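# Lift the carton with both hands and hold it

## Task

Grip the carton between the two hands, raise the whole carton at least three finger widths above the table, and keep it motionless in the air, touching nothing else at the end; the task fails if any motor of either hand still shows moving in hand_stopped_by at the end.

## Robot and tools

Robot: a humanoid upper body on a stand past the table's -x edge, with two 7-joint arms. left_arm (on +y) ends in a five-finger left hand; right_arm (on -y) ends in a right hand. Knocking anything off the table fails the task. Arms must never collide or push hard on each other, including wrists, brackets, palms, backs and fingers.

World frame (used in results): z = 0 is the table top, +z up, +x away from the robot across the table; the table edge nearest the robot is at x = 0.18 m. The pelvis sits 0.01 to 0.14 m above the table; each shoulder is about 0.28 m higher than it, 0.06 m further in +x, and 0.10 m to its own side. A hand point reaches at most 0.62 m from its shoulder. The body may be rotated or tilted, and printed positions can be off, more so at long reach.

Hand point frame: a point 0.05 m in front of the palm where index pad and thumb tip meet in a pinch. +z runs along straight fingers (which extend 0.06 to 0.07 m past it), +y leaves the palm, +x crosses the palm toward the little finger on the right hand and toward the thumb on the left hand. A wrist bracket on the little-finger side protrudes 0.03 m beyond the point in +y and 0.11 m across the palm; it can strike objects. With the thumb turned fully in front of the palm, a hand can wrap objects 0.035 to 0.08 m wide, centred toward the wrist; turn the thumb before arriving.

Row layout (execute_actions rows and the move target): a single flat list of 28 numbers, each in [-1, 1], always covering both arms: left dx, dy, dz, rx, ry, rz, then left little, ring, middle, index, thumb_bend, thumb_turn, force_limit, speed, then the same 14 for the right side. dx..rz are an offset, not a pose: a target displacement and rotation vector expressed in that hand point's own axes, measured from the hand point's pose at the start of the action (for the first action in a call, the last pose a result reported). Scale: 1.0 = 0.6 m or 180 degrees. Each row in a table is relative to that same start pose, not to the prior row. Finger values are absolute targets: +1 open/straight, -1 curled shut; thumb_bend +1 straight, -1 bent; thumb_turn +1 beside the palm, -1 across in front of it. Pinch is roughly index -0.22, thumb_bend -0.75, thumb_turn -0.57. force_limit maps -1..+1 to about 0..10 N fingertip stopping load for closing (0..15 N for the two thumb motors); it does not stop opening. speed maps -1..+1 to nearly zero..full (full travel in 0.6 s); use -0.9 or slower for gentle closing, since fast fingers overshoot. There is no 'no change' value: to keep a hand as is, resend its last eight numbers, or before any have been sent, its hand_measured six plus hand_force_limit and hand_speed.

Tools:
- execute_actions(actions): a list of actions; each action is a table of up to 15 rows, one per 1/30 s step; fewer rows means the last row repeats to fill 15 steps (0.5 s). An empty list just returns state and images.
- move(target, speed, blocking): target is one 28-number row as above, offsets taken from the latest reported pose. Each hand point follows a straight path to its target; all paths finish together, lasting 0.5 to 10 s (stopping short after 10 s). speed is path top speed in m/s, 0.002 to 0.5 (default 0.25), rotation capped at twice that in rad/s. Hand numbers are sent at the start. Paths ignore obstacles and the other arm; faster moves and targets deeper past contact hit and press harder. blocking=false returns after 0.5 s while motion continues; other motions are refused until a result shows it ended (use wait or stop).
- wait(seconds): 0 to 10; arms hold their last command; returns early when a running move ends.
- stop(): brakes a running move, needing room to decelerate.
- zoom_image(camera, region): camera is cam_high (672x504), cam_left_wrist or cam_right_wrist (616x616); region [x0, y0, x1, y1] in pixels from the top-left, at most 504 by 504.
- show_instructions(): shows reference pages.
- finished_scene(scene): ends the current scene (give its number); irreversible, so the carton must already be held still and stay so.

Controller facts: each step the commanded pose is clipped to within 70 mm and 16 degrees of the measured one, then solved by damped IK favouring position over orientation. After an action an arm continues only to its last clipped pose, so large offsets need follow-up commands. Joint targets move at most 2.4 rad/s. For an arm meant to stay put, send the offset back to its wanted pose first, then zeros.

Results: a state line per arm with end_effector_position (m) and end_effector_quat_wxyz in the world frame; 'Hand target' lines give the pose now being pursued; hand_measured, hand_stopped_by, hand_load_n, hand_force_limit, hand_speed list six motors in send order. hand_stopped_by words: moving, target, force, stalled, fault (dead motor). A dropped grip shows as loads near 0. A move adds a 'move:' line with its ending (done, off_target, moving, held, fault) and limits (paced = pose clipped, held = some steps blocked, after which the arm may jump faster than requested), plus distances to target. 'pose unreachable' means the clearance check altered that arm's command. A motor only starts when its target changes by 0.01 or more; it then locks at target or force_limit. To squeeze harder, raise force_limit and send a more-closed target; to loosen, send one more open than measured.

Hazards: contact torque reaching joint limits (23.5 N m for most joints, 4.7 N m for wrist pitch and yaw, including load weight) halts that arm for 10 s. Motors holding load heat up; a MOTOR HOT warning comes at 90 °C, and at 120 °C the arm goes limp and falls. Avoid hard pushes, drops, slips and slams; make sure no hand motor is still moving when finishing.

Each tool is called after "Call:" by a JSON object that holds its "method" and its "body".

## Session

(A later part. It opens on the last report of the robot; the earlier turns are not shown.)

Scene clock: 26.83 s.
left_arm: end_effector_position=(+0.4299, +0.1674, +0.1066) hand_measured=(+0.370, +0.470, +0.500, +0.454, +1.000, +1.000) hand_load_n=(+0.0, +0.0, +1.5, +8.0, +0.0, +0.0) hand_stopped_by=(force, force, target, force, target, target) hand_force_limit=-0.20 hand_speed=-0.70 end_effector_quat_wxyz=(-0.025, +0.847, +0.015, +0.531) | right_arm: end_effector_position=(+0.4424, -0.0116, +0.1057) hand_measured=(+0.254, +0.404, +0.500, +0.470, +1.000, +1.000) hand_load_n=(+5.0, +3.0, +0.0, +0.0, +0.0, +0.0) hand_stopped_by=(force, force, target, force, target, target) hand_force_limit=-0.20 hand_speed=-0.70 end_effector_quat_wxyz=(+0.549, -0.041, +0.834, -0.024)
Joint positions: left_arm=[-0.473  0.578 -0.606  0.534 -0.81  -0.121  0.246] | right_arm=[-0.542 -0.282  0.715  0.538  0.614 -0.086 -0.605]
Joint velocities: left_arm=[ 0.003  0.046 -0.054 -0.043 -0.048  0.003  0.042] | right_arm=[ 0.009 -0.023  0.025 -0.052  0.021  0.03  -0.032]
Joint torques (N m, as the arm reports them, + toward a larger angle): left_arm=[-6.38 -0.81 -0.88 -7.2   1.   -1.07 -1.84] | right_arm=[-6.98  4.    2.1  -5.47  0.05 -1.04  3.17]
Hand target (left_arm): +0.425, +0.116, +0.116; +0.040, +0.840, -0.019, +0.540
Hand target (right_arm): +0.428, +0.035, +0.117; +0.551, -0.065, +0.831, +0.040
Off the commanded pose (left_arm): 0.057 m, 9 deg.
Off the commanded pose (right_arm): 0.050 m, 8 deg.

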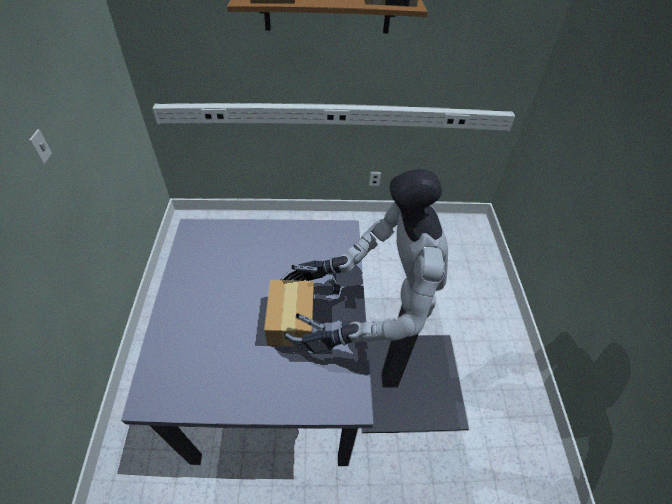

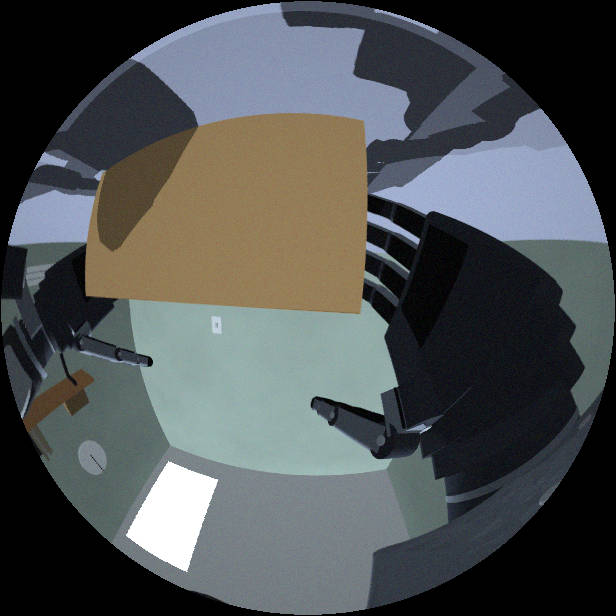

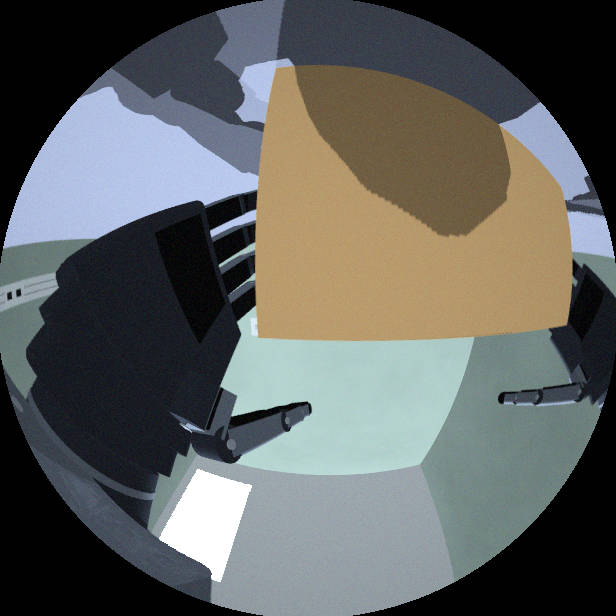

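Call:
{"method": "move", "body": {"target": [0.01,-0.02,0.035,-0.015,0,-0.01,0.8,0.85,0.9,0.9,1,1,0,0,0,-0.02,0.015,-0.015,0,0.025,0.8,0.85,0.9,0.9,1,1,0,0], "speed": 0.06}}

Call:
{"method": "move", "body": {"target": [0,0.14,0,0,0,0,0.8,0.85,0.9,0.9,1,1,0,0,0,0.12,0,0,0,0,0.8,0.85,0.9,0.9,1,1,0,0], "speed": 0.06}}

Call:
{"method": "execute_actions", "body": {"actions": [[[0.02,0.095,-0.02,-0.035,0.01,-0.01,0.8,0.85,0.9,0.9,1,1,0,0,-0.02,0.085,-0.025,-0.035,-0.01,0.01,0.8,0.85,0.9,0.9,1,1,0,0]],[[0.05,0.095,-0.035,-0.035,0.01,-0.01,0.8,0.85,0.9,0.9,1,1,0,0,-0.055,0.085,-0.04,-0.035,-0.01,0.01,0.8,0.85,0.9,0.9,1,1,0,0]],[[0.05,0.095,-0.035,-0.035,0.01,-0.01,0.8,0.85,0.9,0.9,1,1,0,0,-0.055,0.085,-0.04,-0.035,-0.01,0.01,0.8,0.85,0.9,0.9,1,1,0,0]]]}}

Scene clock: 28.07 s.
left_arm: end_effector_position=(+0.4498, +0.1785, +0.1033) hand_measured=(+0.800, +0.850, +0.900, +0.900, +1.000, +1.000) hand_load_n=(+0.0, +0.0, +0.0, +0.0, +0.0, +0.0) hand_stopped_by=(target, target, target, target, target, target) hand_force_limit=0.00 hand_speed=0.00 end_effector_quat_wxyz=(+0.005, +0.848, +0.016, +0.530) | right_arm: end_effector_position=(+0.4501, -0.0233, +0.1007) hand_measured=(+0.800, +0.850, +0.900, +0.900, +1.000, +1.000) hand_load_n=(+0.0, +0.0, +0.0, +0.0, +0.0, +0.0) hand_stopped_by=(target, target, target, target, target, target) hand_force_limit=0.00 hand_speed=0.00 end_effector_quat_wxyz=(+0.546, -0.025, +0.837, +0.016)
Joint positions: left_arm=[-0.611  0.51  -0.565  0.858 -0.835 -0.191  0.012] | right_arm=[-0.56  -0.275  0.653  0.679  0.664 -0.184 -0.43 ]
Joint velocities: left_arm=[ 0.    -0.006  0.012  0.017  0.     0.    -0.013] | right_arm=[ 0.011  0.008 -0.009 -0.008 -0.005  0.     0.008]
Joint torques (N m, as the arm reports them, + toward a larger angle): left_arm=[-6.06  2.39  1.22 -1.79 -0.04 -1.12 -0.15] | right_arm=[-6.47 -1.78 -0.69 -2.42  0.22 -1.39  0.21]
Hand target (left_arm): +0.450, +0.178, +0.104; +0.007, +0.847, +0.019, +0.531
Hand target (right_arm): +0.451, -0.023, +0.102; +0.547, -0.022, +0.837, +0.018
Off the commanded pose (left_arm): 0.002 m, 0 deg.
Off the commanded pose (right_arm): 0.003 m, 1 deg.
move: done

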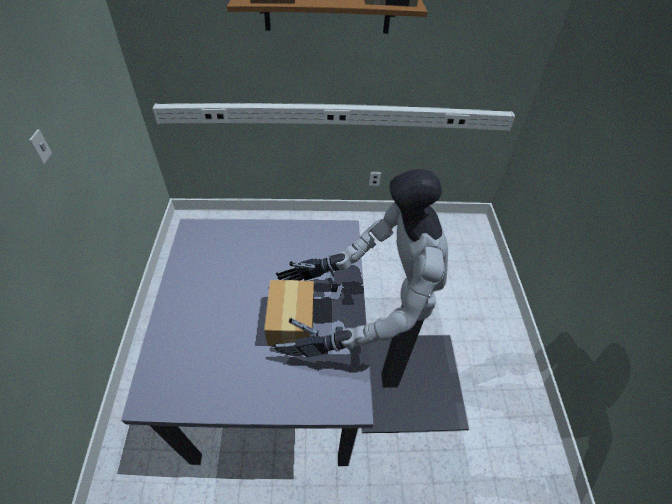

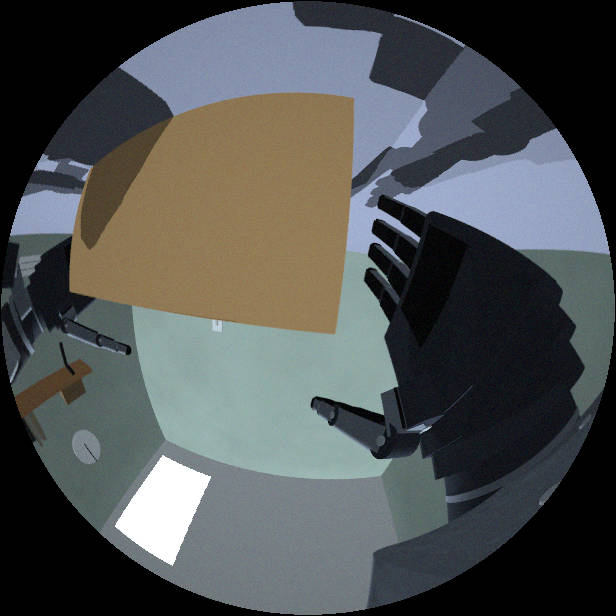

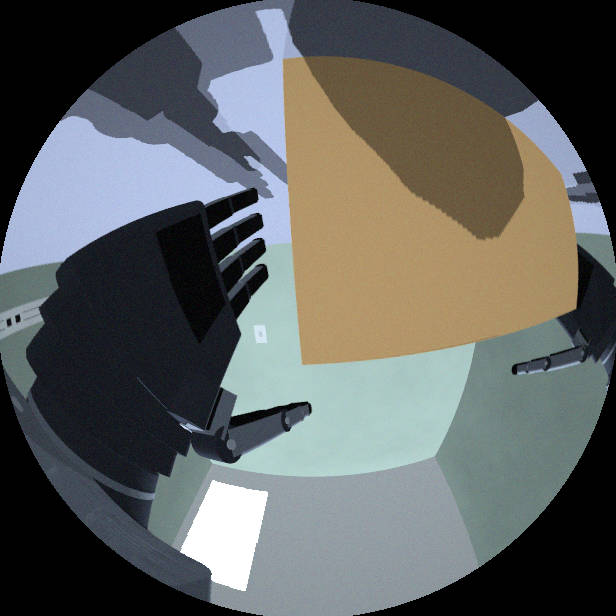

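Scene clock: 29.73 s.
left_arm: end_effector_position=(+0.4515, +0.1373, +0.0977) hand_measured=(+0.800, +0.850, +0.900, +0.900, +1.000, +1.000) hand_load_n=(+0.0, +0.0, +0.0, +0.0, +0.0, +0.0) hand_stopped_by=(target, target, target, target, target, target) hand_force_limit=0.00 hand_speed=0.00 end_effector_quat_wxyz=(-0.047, +0.850, +0.032, +0.524) | right_arm: end_effector_position=(+0.4555, +0.0116, +0.0957) hand_measured=(+0.800, +0.850, +0.900, +0.900, +1.000, +1.000) hand_load_n=(+0.0, +0.0, +0.0, +0.0, +0.0, +0.0) hand_stopped_by=(target, target, target, target, target, target) hand_force_limit=0.00 hand_speed=0.00 end_effector_quat_wxyz=(+0.546, -0.005, +0.837, -0.025)
Joint positions: left_arm=[-0.598  0.431 -0.676  0.667 -0.798 -0.115  0.379] | right_arm=[-0.669 -0.078  0.691  0.891  0.613 -0.237 -0.596]
Joint velocities: left_arm=[-0.006  0.005 -0.015  0.     0.003  0.     0.011] | right_arm=[-0.003  0.002  0.012  0.006  0.    -0.008 -0.004]
Joint torques (N m, as the arm reports them, + toward a larger angle): left_arm=[-6.48 -1.47 -0.61 -5.47  0.67 -0.77 -1.07] | right_arm=[-7.72  4.44  1.51 -3.83 -0.41 -0.95  1.6 ]
Hand target (left_arm): +0.447, +0.095, +0.102; +0.002, +0.850, +0.011, +0.527
Hand target (right_arm): +0.447, +0.047, +0.105; +0.549, -0.024, +0.835, +0.016
Off the commanded pose (left_arm): 0.044 m, 6 deg.
Off the commanded pose (right_arm): 0.039 m, 5 deg.
move: off_target (left_arm, right_arm)

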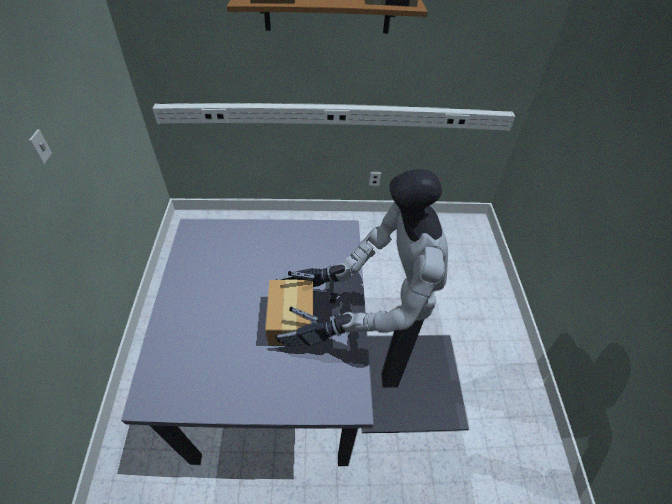

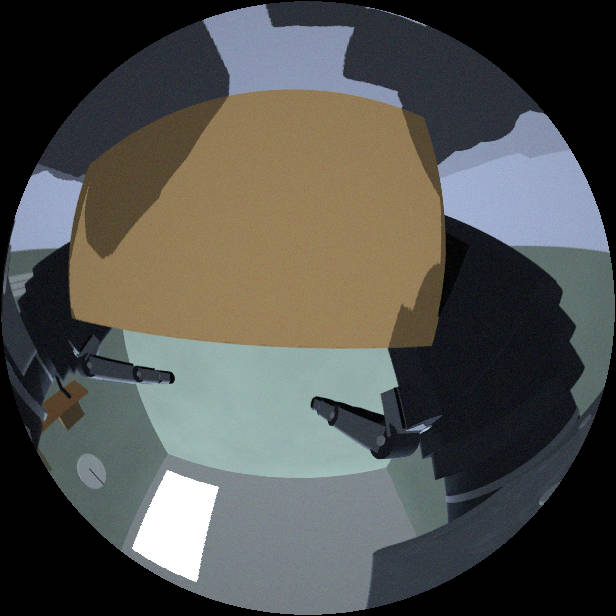

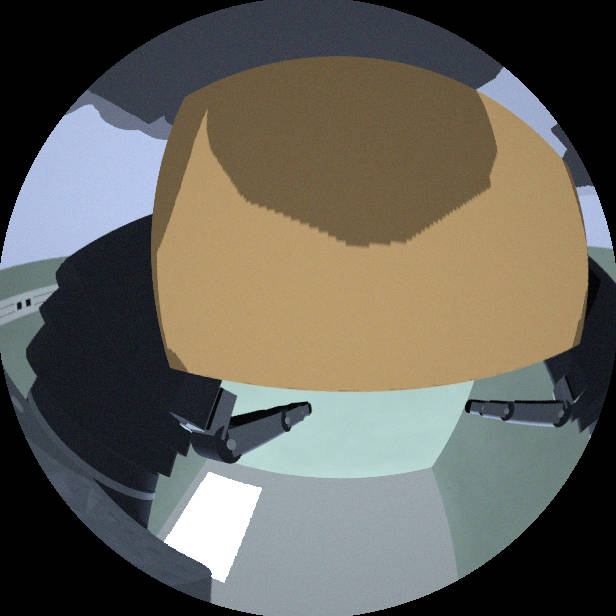

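Scene clock: 31.23 s.
left_arm: end_effector_position=(+0.4502, +0.1335, +0.1247) hand_measured=(+0.800, +0.850, +0.900, +0.900, +1.000, +1.000) hand_load_n=(+0.0, +0.0, +0.0, +0.0, +0.0, +0.0) hand_stopped_by=(target, target, target, target, target, target) hand_force_limit=0.00 hand_speed=0.00 end_effector_quat_wxyz=(-0.108, +0.848, +0.037, +0.518) | right_arm: end_effector_position=(+0.4540, +0.0076, +0.1241) hand_measured=(+0.800, +0.850, +0.900, +0.900, +1.000, +1.000) hand_load_n=(+0.0, +0.0, +0.0, +0.0, +0.0, +0.0) hand_stopped_by=(target, target, target, target, target, target) hand_force_limit=0.00 hand_speed=0.00 end_effector_quat_wxyz=(+0.548, +0.002, +0.834, -0.065)
Joint positions: left_arm=[-0.584  0.511 -0.714  0.324 -0.815  0.104  0.698] | right_arm=[-0.627 -0.179  0.745  0.517  0.633  0.002 -0.841]
Joint velocities: left_arm=[-0.003  0.003 -0.005 -0.002  0.     0.005  0.004] | right_arm=[ 0.011  0.    -0.003 -0.015  0.003  0.009 -0.006]
Joint torques (N m, as the arm reports them, + toward a larger angle): left_arm=[-8.11 -2.52 -0.41 -8.05  0.08 -1.29 -1.5 ] | right_arm=[-9.38  5.78  1.83 -6.11 -0.04 -1.57  2.59]
Hand target (left_arm): +0.449, +0.077, +0.143; -0.029, +0.844, +0.019, +0.535
Hand target (right_arm): +0.446, +0.058, +0.150; +0.564, -0.014, +0.825, +0.007
Off the commanded pose (left_arm): 0.060 m, 9 deg.
Off the commanded pose (right_arm): 0.060 m, 9 deg.

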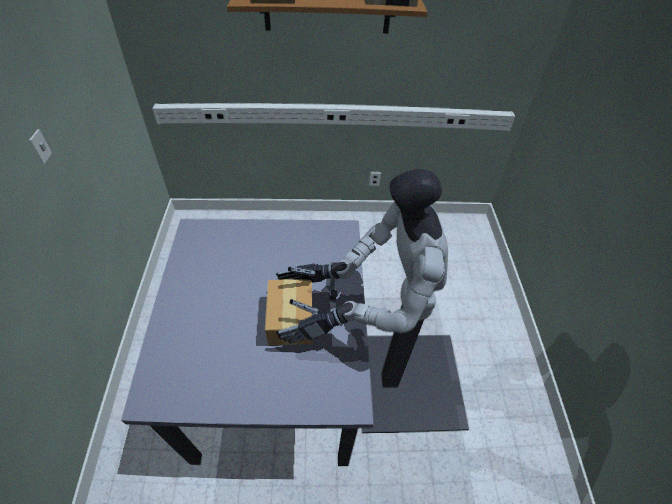

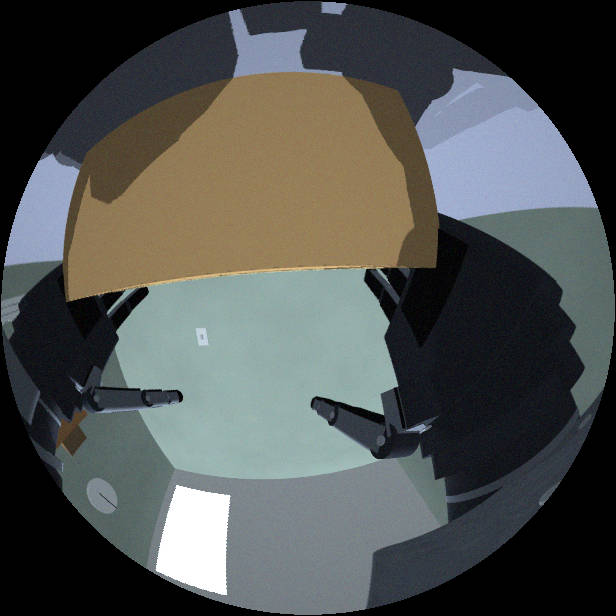

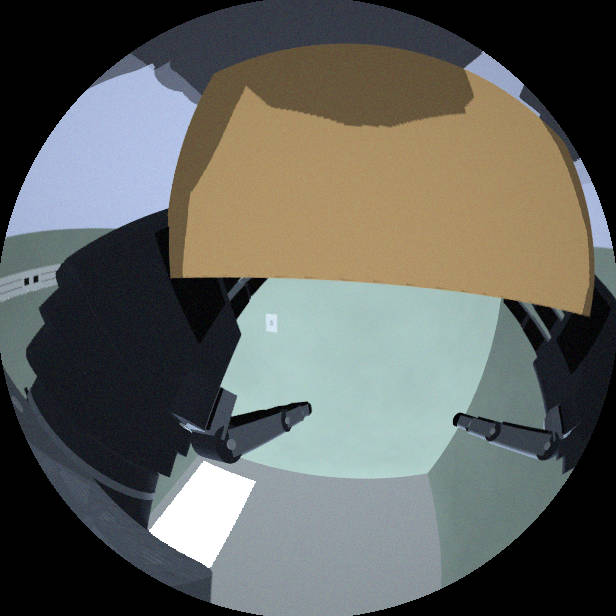

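Call:
{"method": "move", "body": {"target": [-0.045,-0.03,0.01,-0.08,0.005,-0.03,0.55,0.6,0.65,0.6,1,1,0.4,0,0.045,-0.045,0,-0.046,0,0.033,0.55,0.6,0.65,0.6,1,1,0.4,0], "speed": 0.06}}

Call:
{"method": "move", "body": {"target": [0,0.09,0,0,0,0,0.55,0.6,0.65,0.6,1,1,0.4,0,0,0.09,0,0,0,0,0.55,0.6,0.65,0.6,1,1,0.4,0], "speed": 0.06}}

Call:
{"method": "execute_actions", "body": {"actions": [[[0.02,0.085,-0.02,-0.045,0.01,-0.015,0.45,0.5,0.65,0.5,1,1,-0.2,-0.7,-0.02,0.085,-0.025,-0.045,-0.01,0.015,0.45,0.5,0.65,0.5,1,1,-0.2,-0.7]],[[0.05,0.085,-0.035,-0.045,0.01,-0.015,0.45,0.5,0.65,0.5,1,1,-0.2,-0.7,-0.055,0.085,-0.04,-0.045,-0.01,0.015,0.45,0.5,0.65,0.5,1,1,-0.2,-0.7]],[[0.05,0.085,-0.035,-0.045,0.01,-0.015,0.45,0.5,0.65,0.5,1,1,-0.2,-0.7,-0.055,0.085,-0.04,-0.045,-0.01,0.015,0.45,0.5,0.65,0.5,1,1,-0.2,-0.7]]]}}

Scene clock: 34.93 s.
left_arm: end_effector_position=(+0.4418, +0.1581, +0.1019) hand_measured=(+0.550, +0.600, +0.650, +0.600, +1.000, +1.000) hand_load_n=(+0.0, +0.5, +0.0, +0.0, +0.0, +0.0) hand_stopped_by=(target, target, target, target, target, target) hand_force_limit=0.40 hand_speed=0.00 end_effector_quat_wxyz=(+0.020, +0.847, +0.016, +0.532) | right_arm: end_effector_position=(+0.4400, -0.0167, +0.1004) hand_measured=(+0.550, +0.600, +0.650, +0.600, +1.000, +1.000) hand_load_n=(+0.0, +0.0, +0.0, +0.0, +0.0, +0.0) hand_stopped_by=(target, target, target, target, target, target) hand_force_limit=0.40 hand_speed=0.00 end_effector_quat_wxyz=(+0.547, +0.002, +0.837, +0.027)
Joint positions: left_arm=[-0.581  0.515 -0.654  0.775 -0.894 -0.215  0.076] | right_arm=[-0.521 -0.247  0.678  0.652  0.686 -0.229 -0.476]
Joint velocities: left_arm=[ 0.003  0.005  0.008  0.008 -0.003 -0.002 -0.007] | right_arm=[-0.028  0.    -0.011  0.002 -0.006  0.     0.004]
Joint torques (N m, as the arm reports them, + toward a larger angle): left_arm=[-5.87  1.84  1.22 -1.91  0.03 -1.05 -0.25] | right_arm=[-5.72 -1.7  -0.63 -2.55  0.18 -1.36  0.24]
Hand target (left_arm): +0.442, +0.155, +0.103; +0.025, +0.846, +0.017, +0.532
Hand target (right_arm): +0.440, -0.018, +0.100; +0.546, +0.005, +0.837, +0.027
Off the commanded pose (left_arm): 0.005 m, 1 deg.
Off the commanded pose (right_arm): 0.005 m, 1 deg.
move: off_target (left_arm, right_arm)

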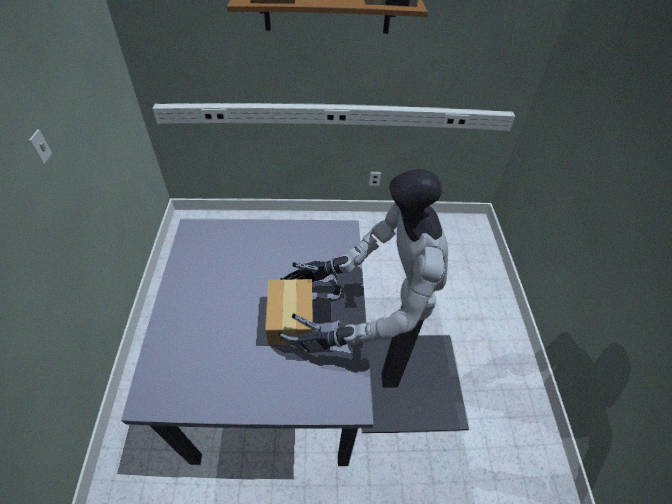

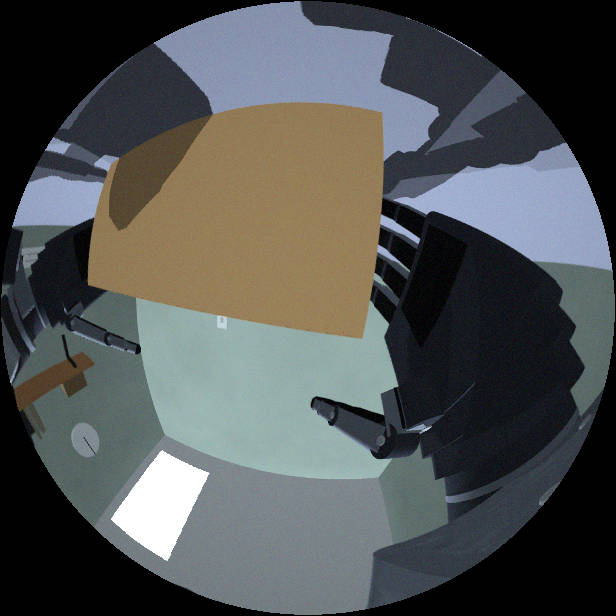

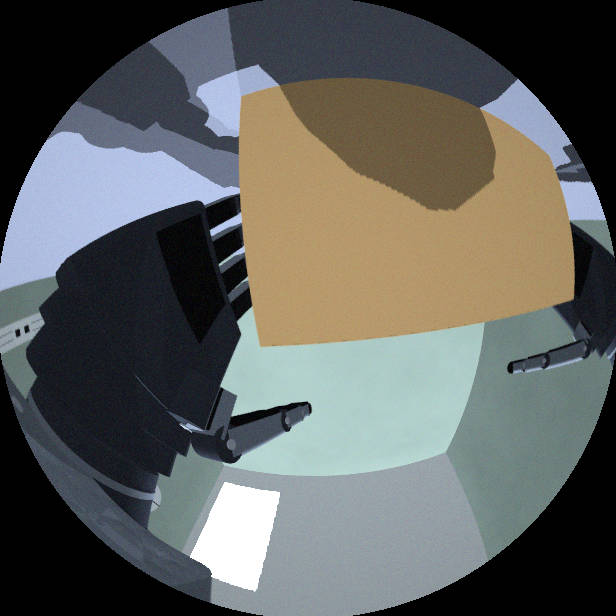

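Scene clock: 36.10 s.
left_arm: end_effector_position=(+0.4445, +0.1507, +0.1000) hand_measured=(+0.550, +0.600, +0.650, +0.600, +1.000, +1.000) hand_load_n=(+0.0, +3.5, +0.0, +4.0, +0.0, +0.0) hand_stopped_by=(target, target, target, target, target, target) hand_force_limit=0.40 hand_speed=0.00 end_effector_quat_wxyz=(-0.037, +0.847, +0.040, +0.529) | right_arm: end_effector_position=(+0.4463, -0.0033, +0.0958) hand_measured=(+0.550, +0.600, +0.650, +0.600, +1.000, +1.000) hand_load_n=(+5.5, +0.0, +0.0, +0.0, +0.0, +0.0) hand_stopped_by=(target, target, target, target, target, target) hand_force_limit=0.40 hand_speed=0.00 end_effector_quat_wxyz=(+0.546, +0.024, +0.837, -0.023)
Joint positions: left_arm=[-0.574  0.499 -0.732  0.644 -0.884 -0.179  0.357] | right_arm=[-0.595 -0.127  0.714  0.777  0.65  -0.251 -0.641]
Joint velocities: left_arm=[-0.012  0.011 -0.02  -0.003 -0.006 -0.007  0.013] | right_arm=[-0.006 -0.009  0.012  0.025  0.008 -0.01  -0.007]
Joint torques (N m, as the arm reports them, + toward a larger angle): left_arm=[-6.27 -0.97 -0.63 -5.68  0.83 -0.61 -1.53] | right_arm=[-7.5   4.13  1.62 -4.08 -0.18 -0.88  2.6 ]
Hand target (left_arm): +0.439, +0.105, +0.104; +0.018, +0.848, +0.012, +0.530
Hand target (right_arm): +0.439, +0.035, +0.106; +0.549, +0.003, +0.835, +0.027
Off the commanded pose (left_arm): 0.047 m, 7 deg.
Off the commanded pose (right_arm): 0.042 m, 6 deg.
move: off_target (left_arm, right_arm)

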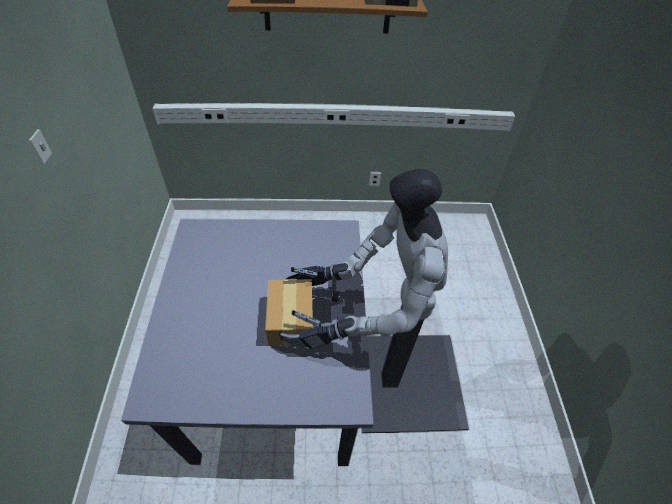

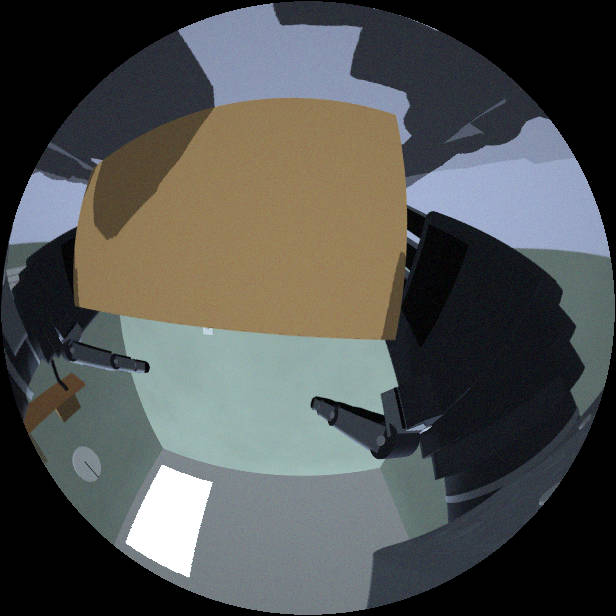

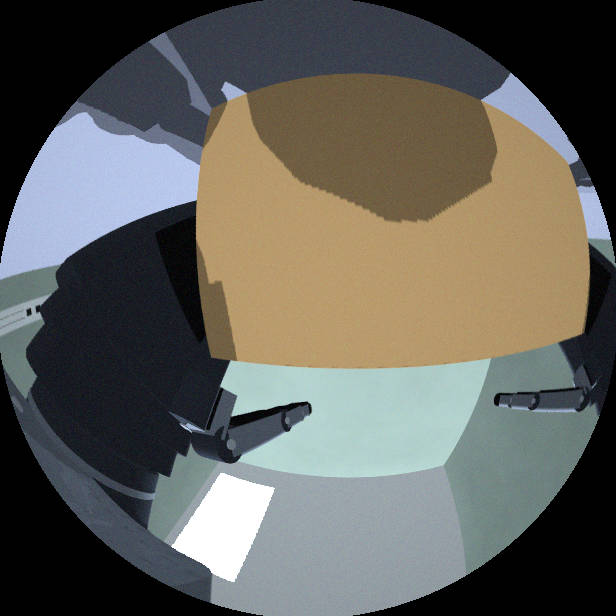

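Scene clock: 37.60 s.
left_arm: end_effector_position=(+0.4505, +0.1523, +0.1616) hand_measured=(+0.520, +0.600, +0.650, +0.586, +1.000, +1.000) hand_load_n=(+10.0, +0.5, +0.0, +0.0, +0.0, +0.0) hand_stopped_by=(force, force, target, force, target, target) hand_force_limit=-0.20 hand_speed=-0.70 end_effector_quat_wxyz=(-0.025, +0.828, +0.062, +0.557) | right_arm: end_effector_position=(+0.4592, -0.0086, +0.1623) hand_measured=(+0.552, +0.586, +0.650, +0.502, +1.000, +1.000) hand_load_n=(+12.0, +0.0, +0.0, +0.0, +0.0, +0.0) hand_stopped_by=(force, force, target, force, target, target) hand_force_limit=-0.20 hand_speed=-0.70 end_effector_quat_wxyz=(+0.585, +0.062, +0.809, -0.005)
Joint positions: left_arm=[-0.554  0.683 -0.736  0.259 -0.997 -0.08   0.531] | right_arm=[-0.585 -0.27   0.745  0.389  0.723 -0.139 -0.812]
Joint velocities: left_arm=[ 0.     0.012 -0.048 -0.008  0.     0.     0.016] | right_arm=[-0.003 -0.023  0.032 -0.009  0.008  0.    -0.012]
Joint torques (N m, as the arm reports them, + toward a larger angle): left_arm=[-8.76 -1.22  0.18 -8.45  0.44 -1.56 -1.94] | right_arm=[-9.69  4.9   2.07 -6.71 -0.2  -1.44  3.78]
Hand target (left_arm): +0.443, +0.102, +0.168; +0.043, +0.828, +0.033, +0.558
Hand target (right_arm): +0.445, +0.040, +0.173; +0.583, +0.029, +0.810, +0.061
Off the commanded pose (left_arm): 0.051 m, 8 deg.
Off the commanded pose (right_arm): 0.055 m, 9 deg.

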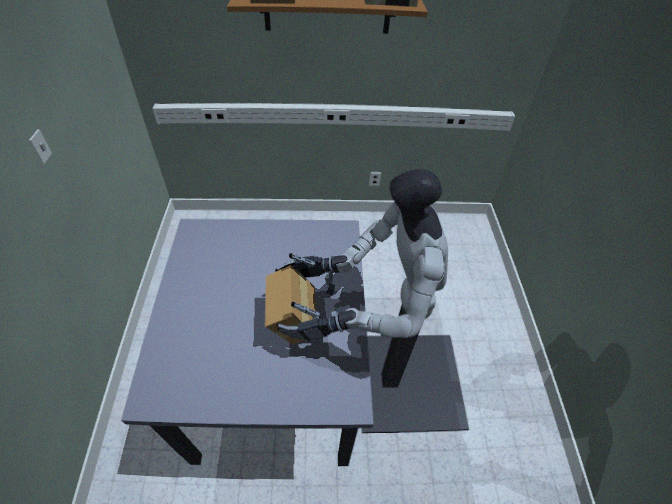

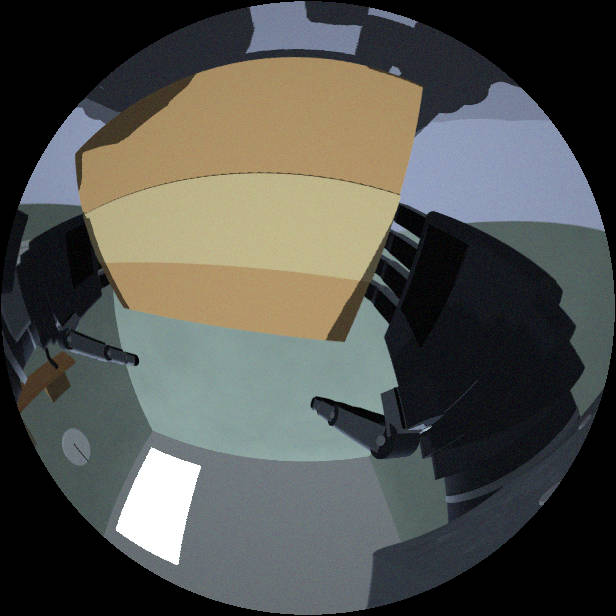

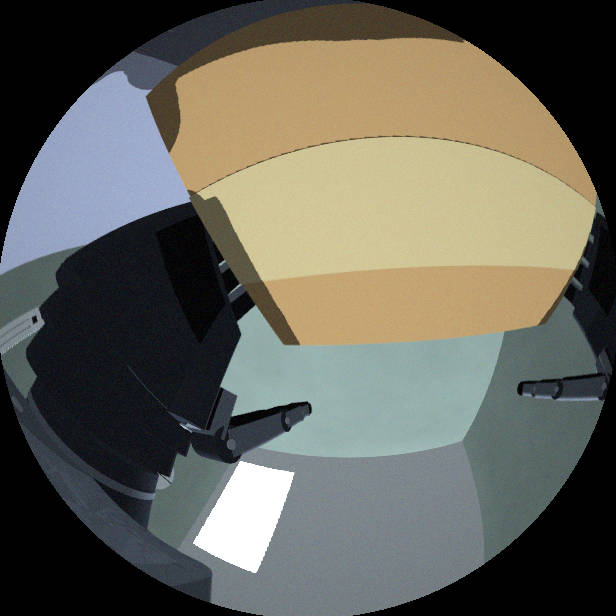

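Call:
{"method": "execute_actions", "body": {"actions": [[[0.02,0.085,-0.02,-0.045,0,0.01,0.45,0.4,0.4,0.3,1,1,0,-0.7,-0.025,0.085,-0.03,-0.045,0,-0.01,0.45,0.4,0.4,0.3,1,1,0,-0.7]],[[0.055,0.085,-0.035,-0.045,0,0,0.45,0.4,0.4,0.3,1,1,0,-0.7,-0.06,0.085,-0.045,-0.045,0,0,0.45,0.4,0.4,0.3,1,1,0,-0.7]],[[0.055,0.085,-0.035,-0.045,0,0,0.45,0.4,0.4,0.3,1,1,0,-0.7,-0.06,0.085,-0.045,-0.045,0,0,0.45,0.4,0.4,0.3,1,1,0,-0.7]],[[0.055,0.085,-0.035,-0.045,0,0,0.45,0.4,0.4,0.3,1,1,0,-0.7,-0.06,0.085,-0.045,-0.045,0,0,0.45,0.4,0.4,0.3,1,1,0,-0.7]],[[0.055,0.085,-0.035,-0.045,0,0,0.45,0.4,0.4,0.3,1,1,0,-0.7,-0.06,0.085,-0.045,-0.045,0,0,0.45,0.4,0.4,0.3,1,1,0,-0.7]],[[0.055,0.085,-0.035,-0.045,0,0,0.45,0.4,0.4,0.3,1,1,0,-0.7,-0.06,0.085,-0.045,-0.045,0,0,0.45,0.4,0.4,0.3,1,1,0,-0.7]]]}}

Call:
{"method": "wait", "body": {"seconds": 2}}

Scene clock: 40.80 s.
left_arm: end_effector_position=(+0.4920, +0.1376, +0.3523) hand_measured=(+0.520, +0.536, +0.570, +0.558, +1.000, +1.000) hand_load_n=(+0.0, +0.0, +2.5, +9.0, +0.0, +0.0) hand_stopped_by=(force, force, force, force, target, target) hand_force_limit=0.00 hand_speed=-0.70 end_effector_quat_wxyz=(-0.089, +0.812, +0.046, +0.574) | right_arm: end_effector_position=(+0.4911, -0.0081, +0.3845) hand_measured=(+0.550, +0.556, +0.520, +0.456, +1.000, +1.000) hand_load_n=(+1.5, +2.0, +8.0, +0.0, +0.0, +0.0) hand_stopped_by=(force, force, force, force, target, target) hand_force_limit=0.00 hand_speed=-0.70 end_effector_quat_wxyz=(+0.633, +0.076, +0.766, -0.074)
Joint positions: left_arm=[-1.095  0.945 -0.598 -0.175 -1.506  0.567  1.053] | right_arm=[-1.12  -0.455  0.545 -0.211  1.2    0.619 -1.476]
Joint velocities: left_arm=[ 0.129 -0.018 -0.103  0.026 -0.066  0.081  0.   ] | right_arm=[0.143 0.011 0.058 0.072 0.08  0.054 0.   ]
Joint torques (N m, as the arm reports them, + toward a larger angle): left_arm=[-12.54  -1.04   2.37  -7.55  -0.07  -1.58  -2.04] | right_arm=[-13.68   3.02   0.02  -5.82   0.85  -1.24   4.2 ]
Hand target (left_arm): +0.478, +0.084, +0.348; -0.021, +0.822, -0.008, +0.569
Hand target (right_arm): +0.473, +0.040, +0.380; +0.625, +0.018, +0.780, -0.012
Off the commanded pose (left_arm): 0.054 m, 10 deg.
Off the commanded pose (right_arm): 0.056 m, 10 deg.

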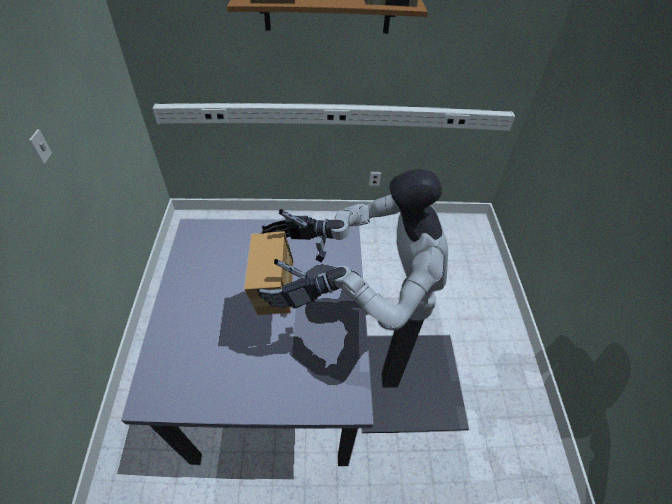

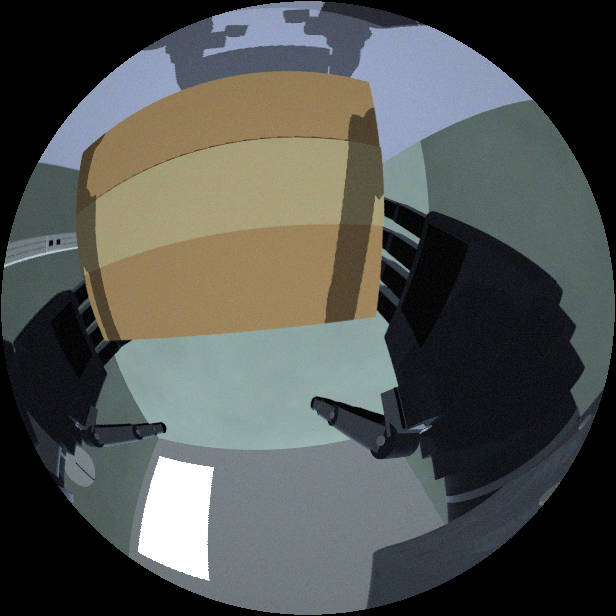

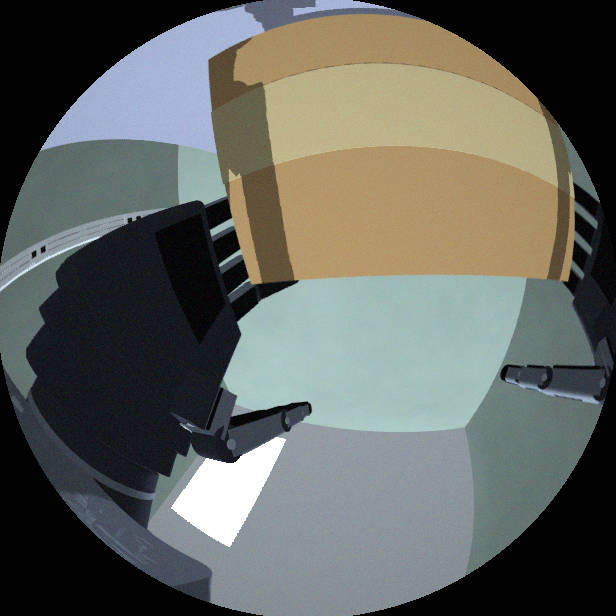

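Scene clock: 42.80 s.
left_arm: end_effector_position=(+0.4909, +0.1367, +0.3448) hand_measured=(+0.520, +0.536, +0.570, +0.558, +1.000, +1.000) hand_load_n=(+0.0, +0.0, +2.0, +9.5, +0.0, +0.0) hand_stopped_by=(force, force, force, force, target, target) hand_force_limit=0.00 hand_speed=-0.70 end_effector_quat_wxyz=(-0.089, +0.818, +0.044, +0.567) | right_arm: end_effector_position=(+0.4912, -0.0084, +0.3786) hand_measured=(+0.550, +0.556, +0.520, +0.456, +1.000, +1.000) hand_load_n=(+2.0, +2.0, +8.0, +0.0, +0.0, +0.0) hand_stopped_by=(force, force, force, force, target, target) hand_force_limit=0.00 hand_speed=-0.70 end_effector_quat_wxyz=(+0.628, +0.074, +0.771, -0.077)
Joint positions: left_arm=[-1.087  0.942 -0.605 -0.173 -1.511  0.572  1.053] | right_arm=[-1.113 -0.453  0.548 -0.206  1.203  0.622 -1.476]
Joint velocities: left_arm=[-0.005  0.     0.003  0.005 -0.009  0.     0.   ] | right_arm=[-0.017  0.     0.     0.008  0.006  0.     0.   ]
Joint torques (N m, as the arm reports them, + toward a larger angle): left_arm=[-12.84  -0.86   2.5   -7.72   0.07  -1.66  -2.05] | right_arm=[-13.75   2.98  -0.29  -5.88   0.88  -1.27   4.24]
Hand target (left_arm): +0.478, +0.084, +0.348; -0.021, +0.822, -0.008, +0.569
Hand target (right_arm): +0.473, +0.040, +0.380; +0.625, +0.018, +0.780, -0.012
Off the commanded pose (left_arm): 0.053 m, 9 deg.
Off the commanded pose (right_arm): 0.056 m, 10 deg.
wait: 2.00 s; at rest by 0.23 s

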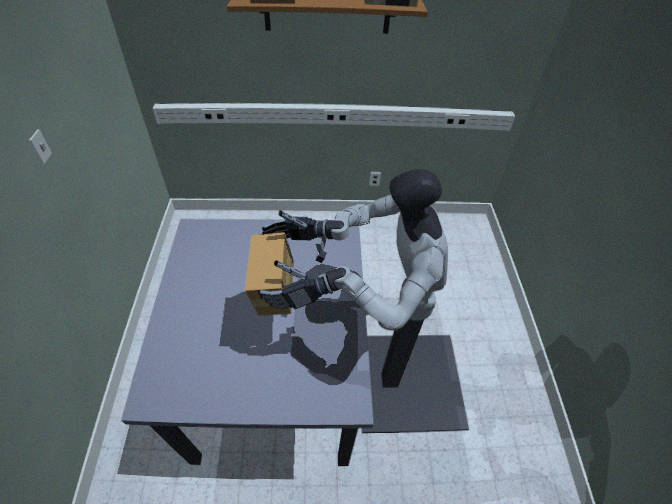

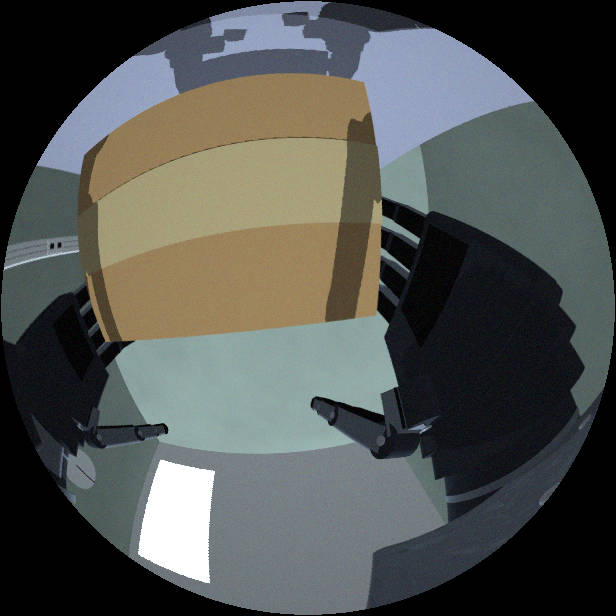

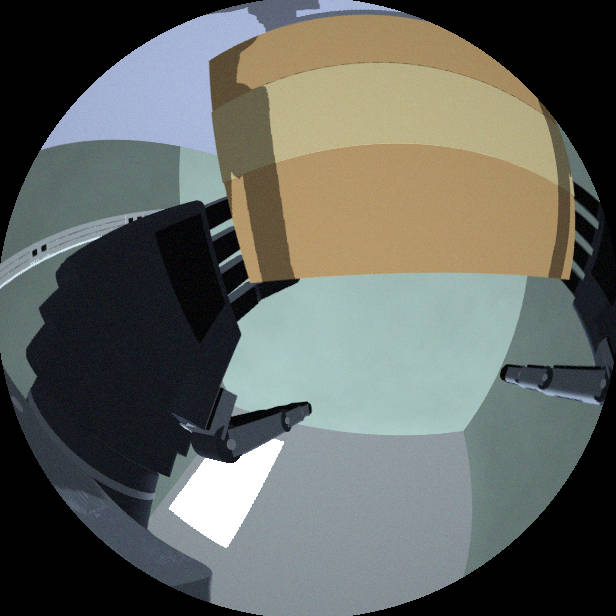

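Call:
{"method": "finished_scene", "body": {"scene": 2}}

The scene is finished: the task was done.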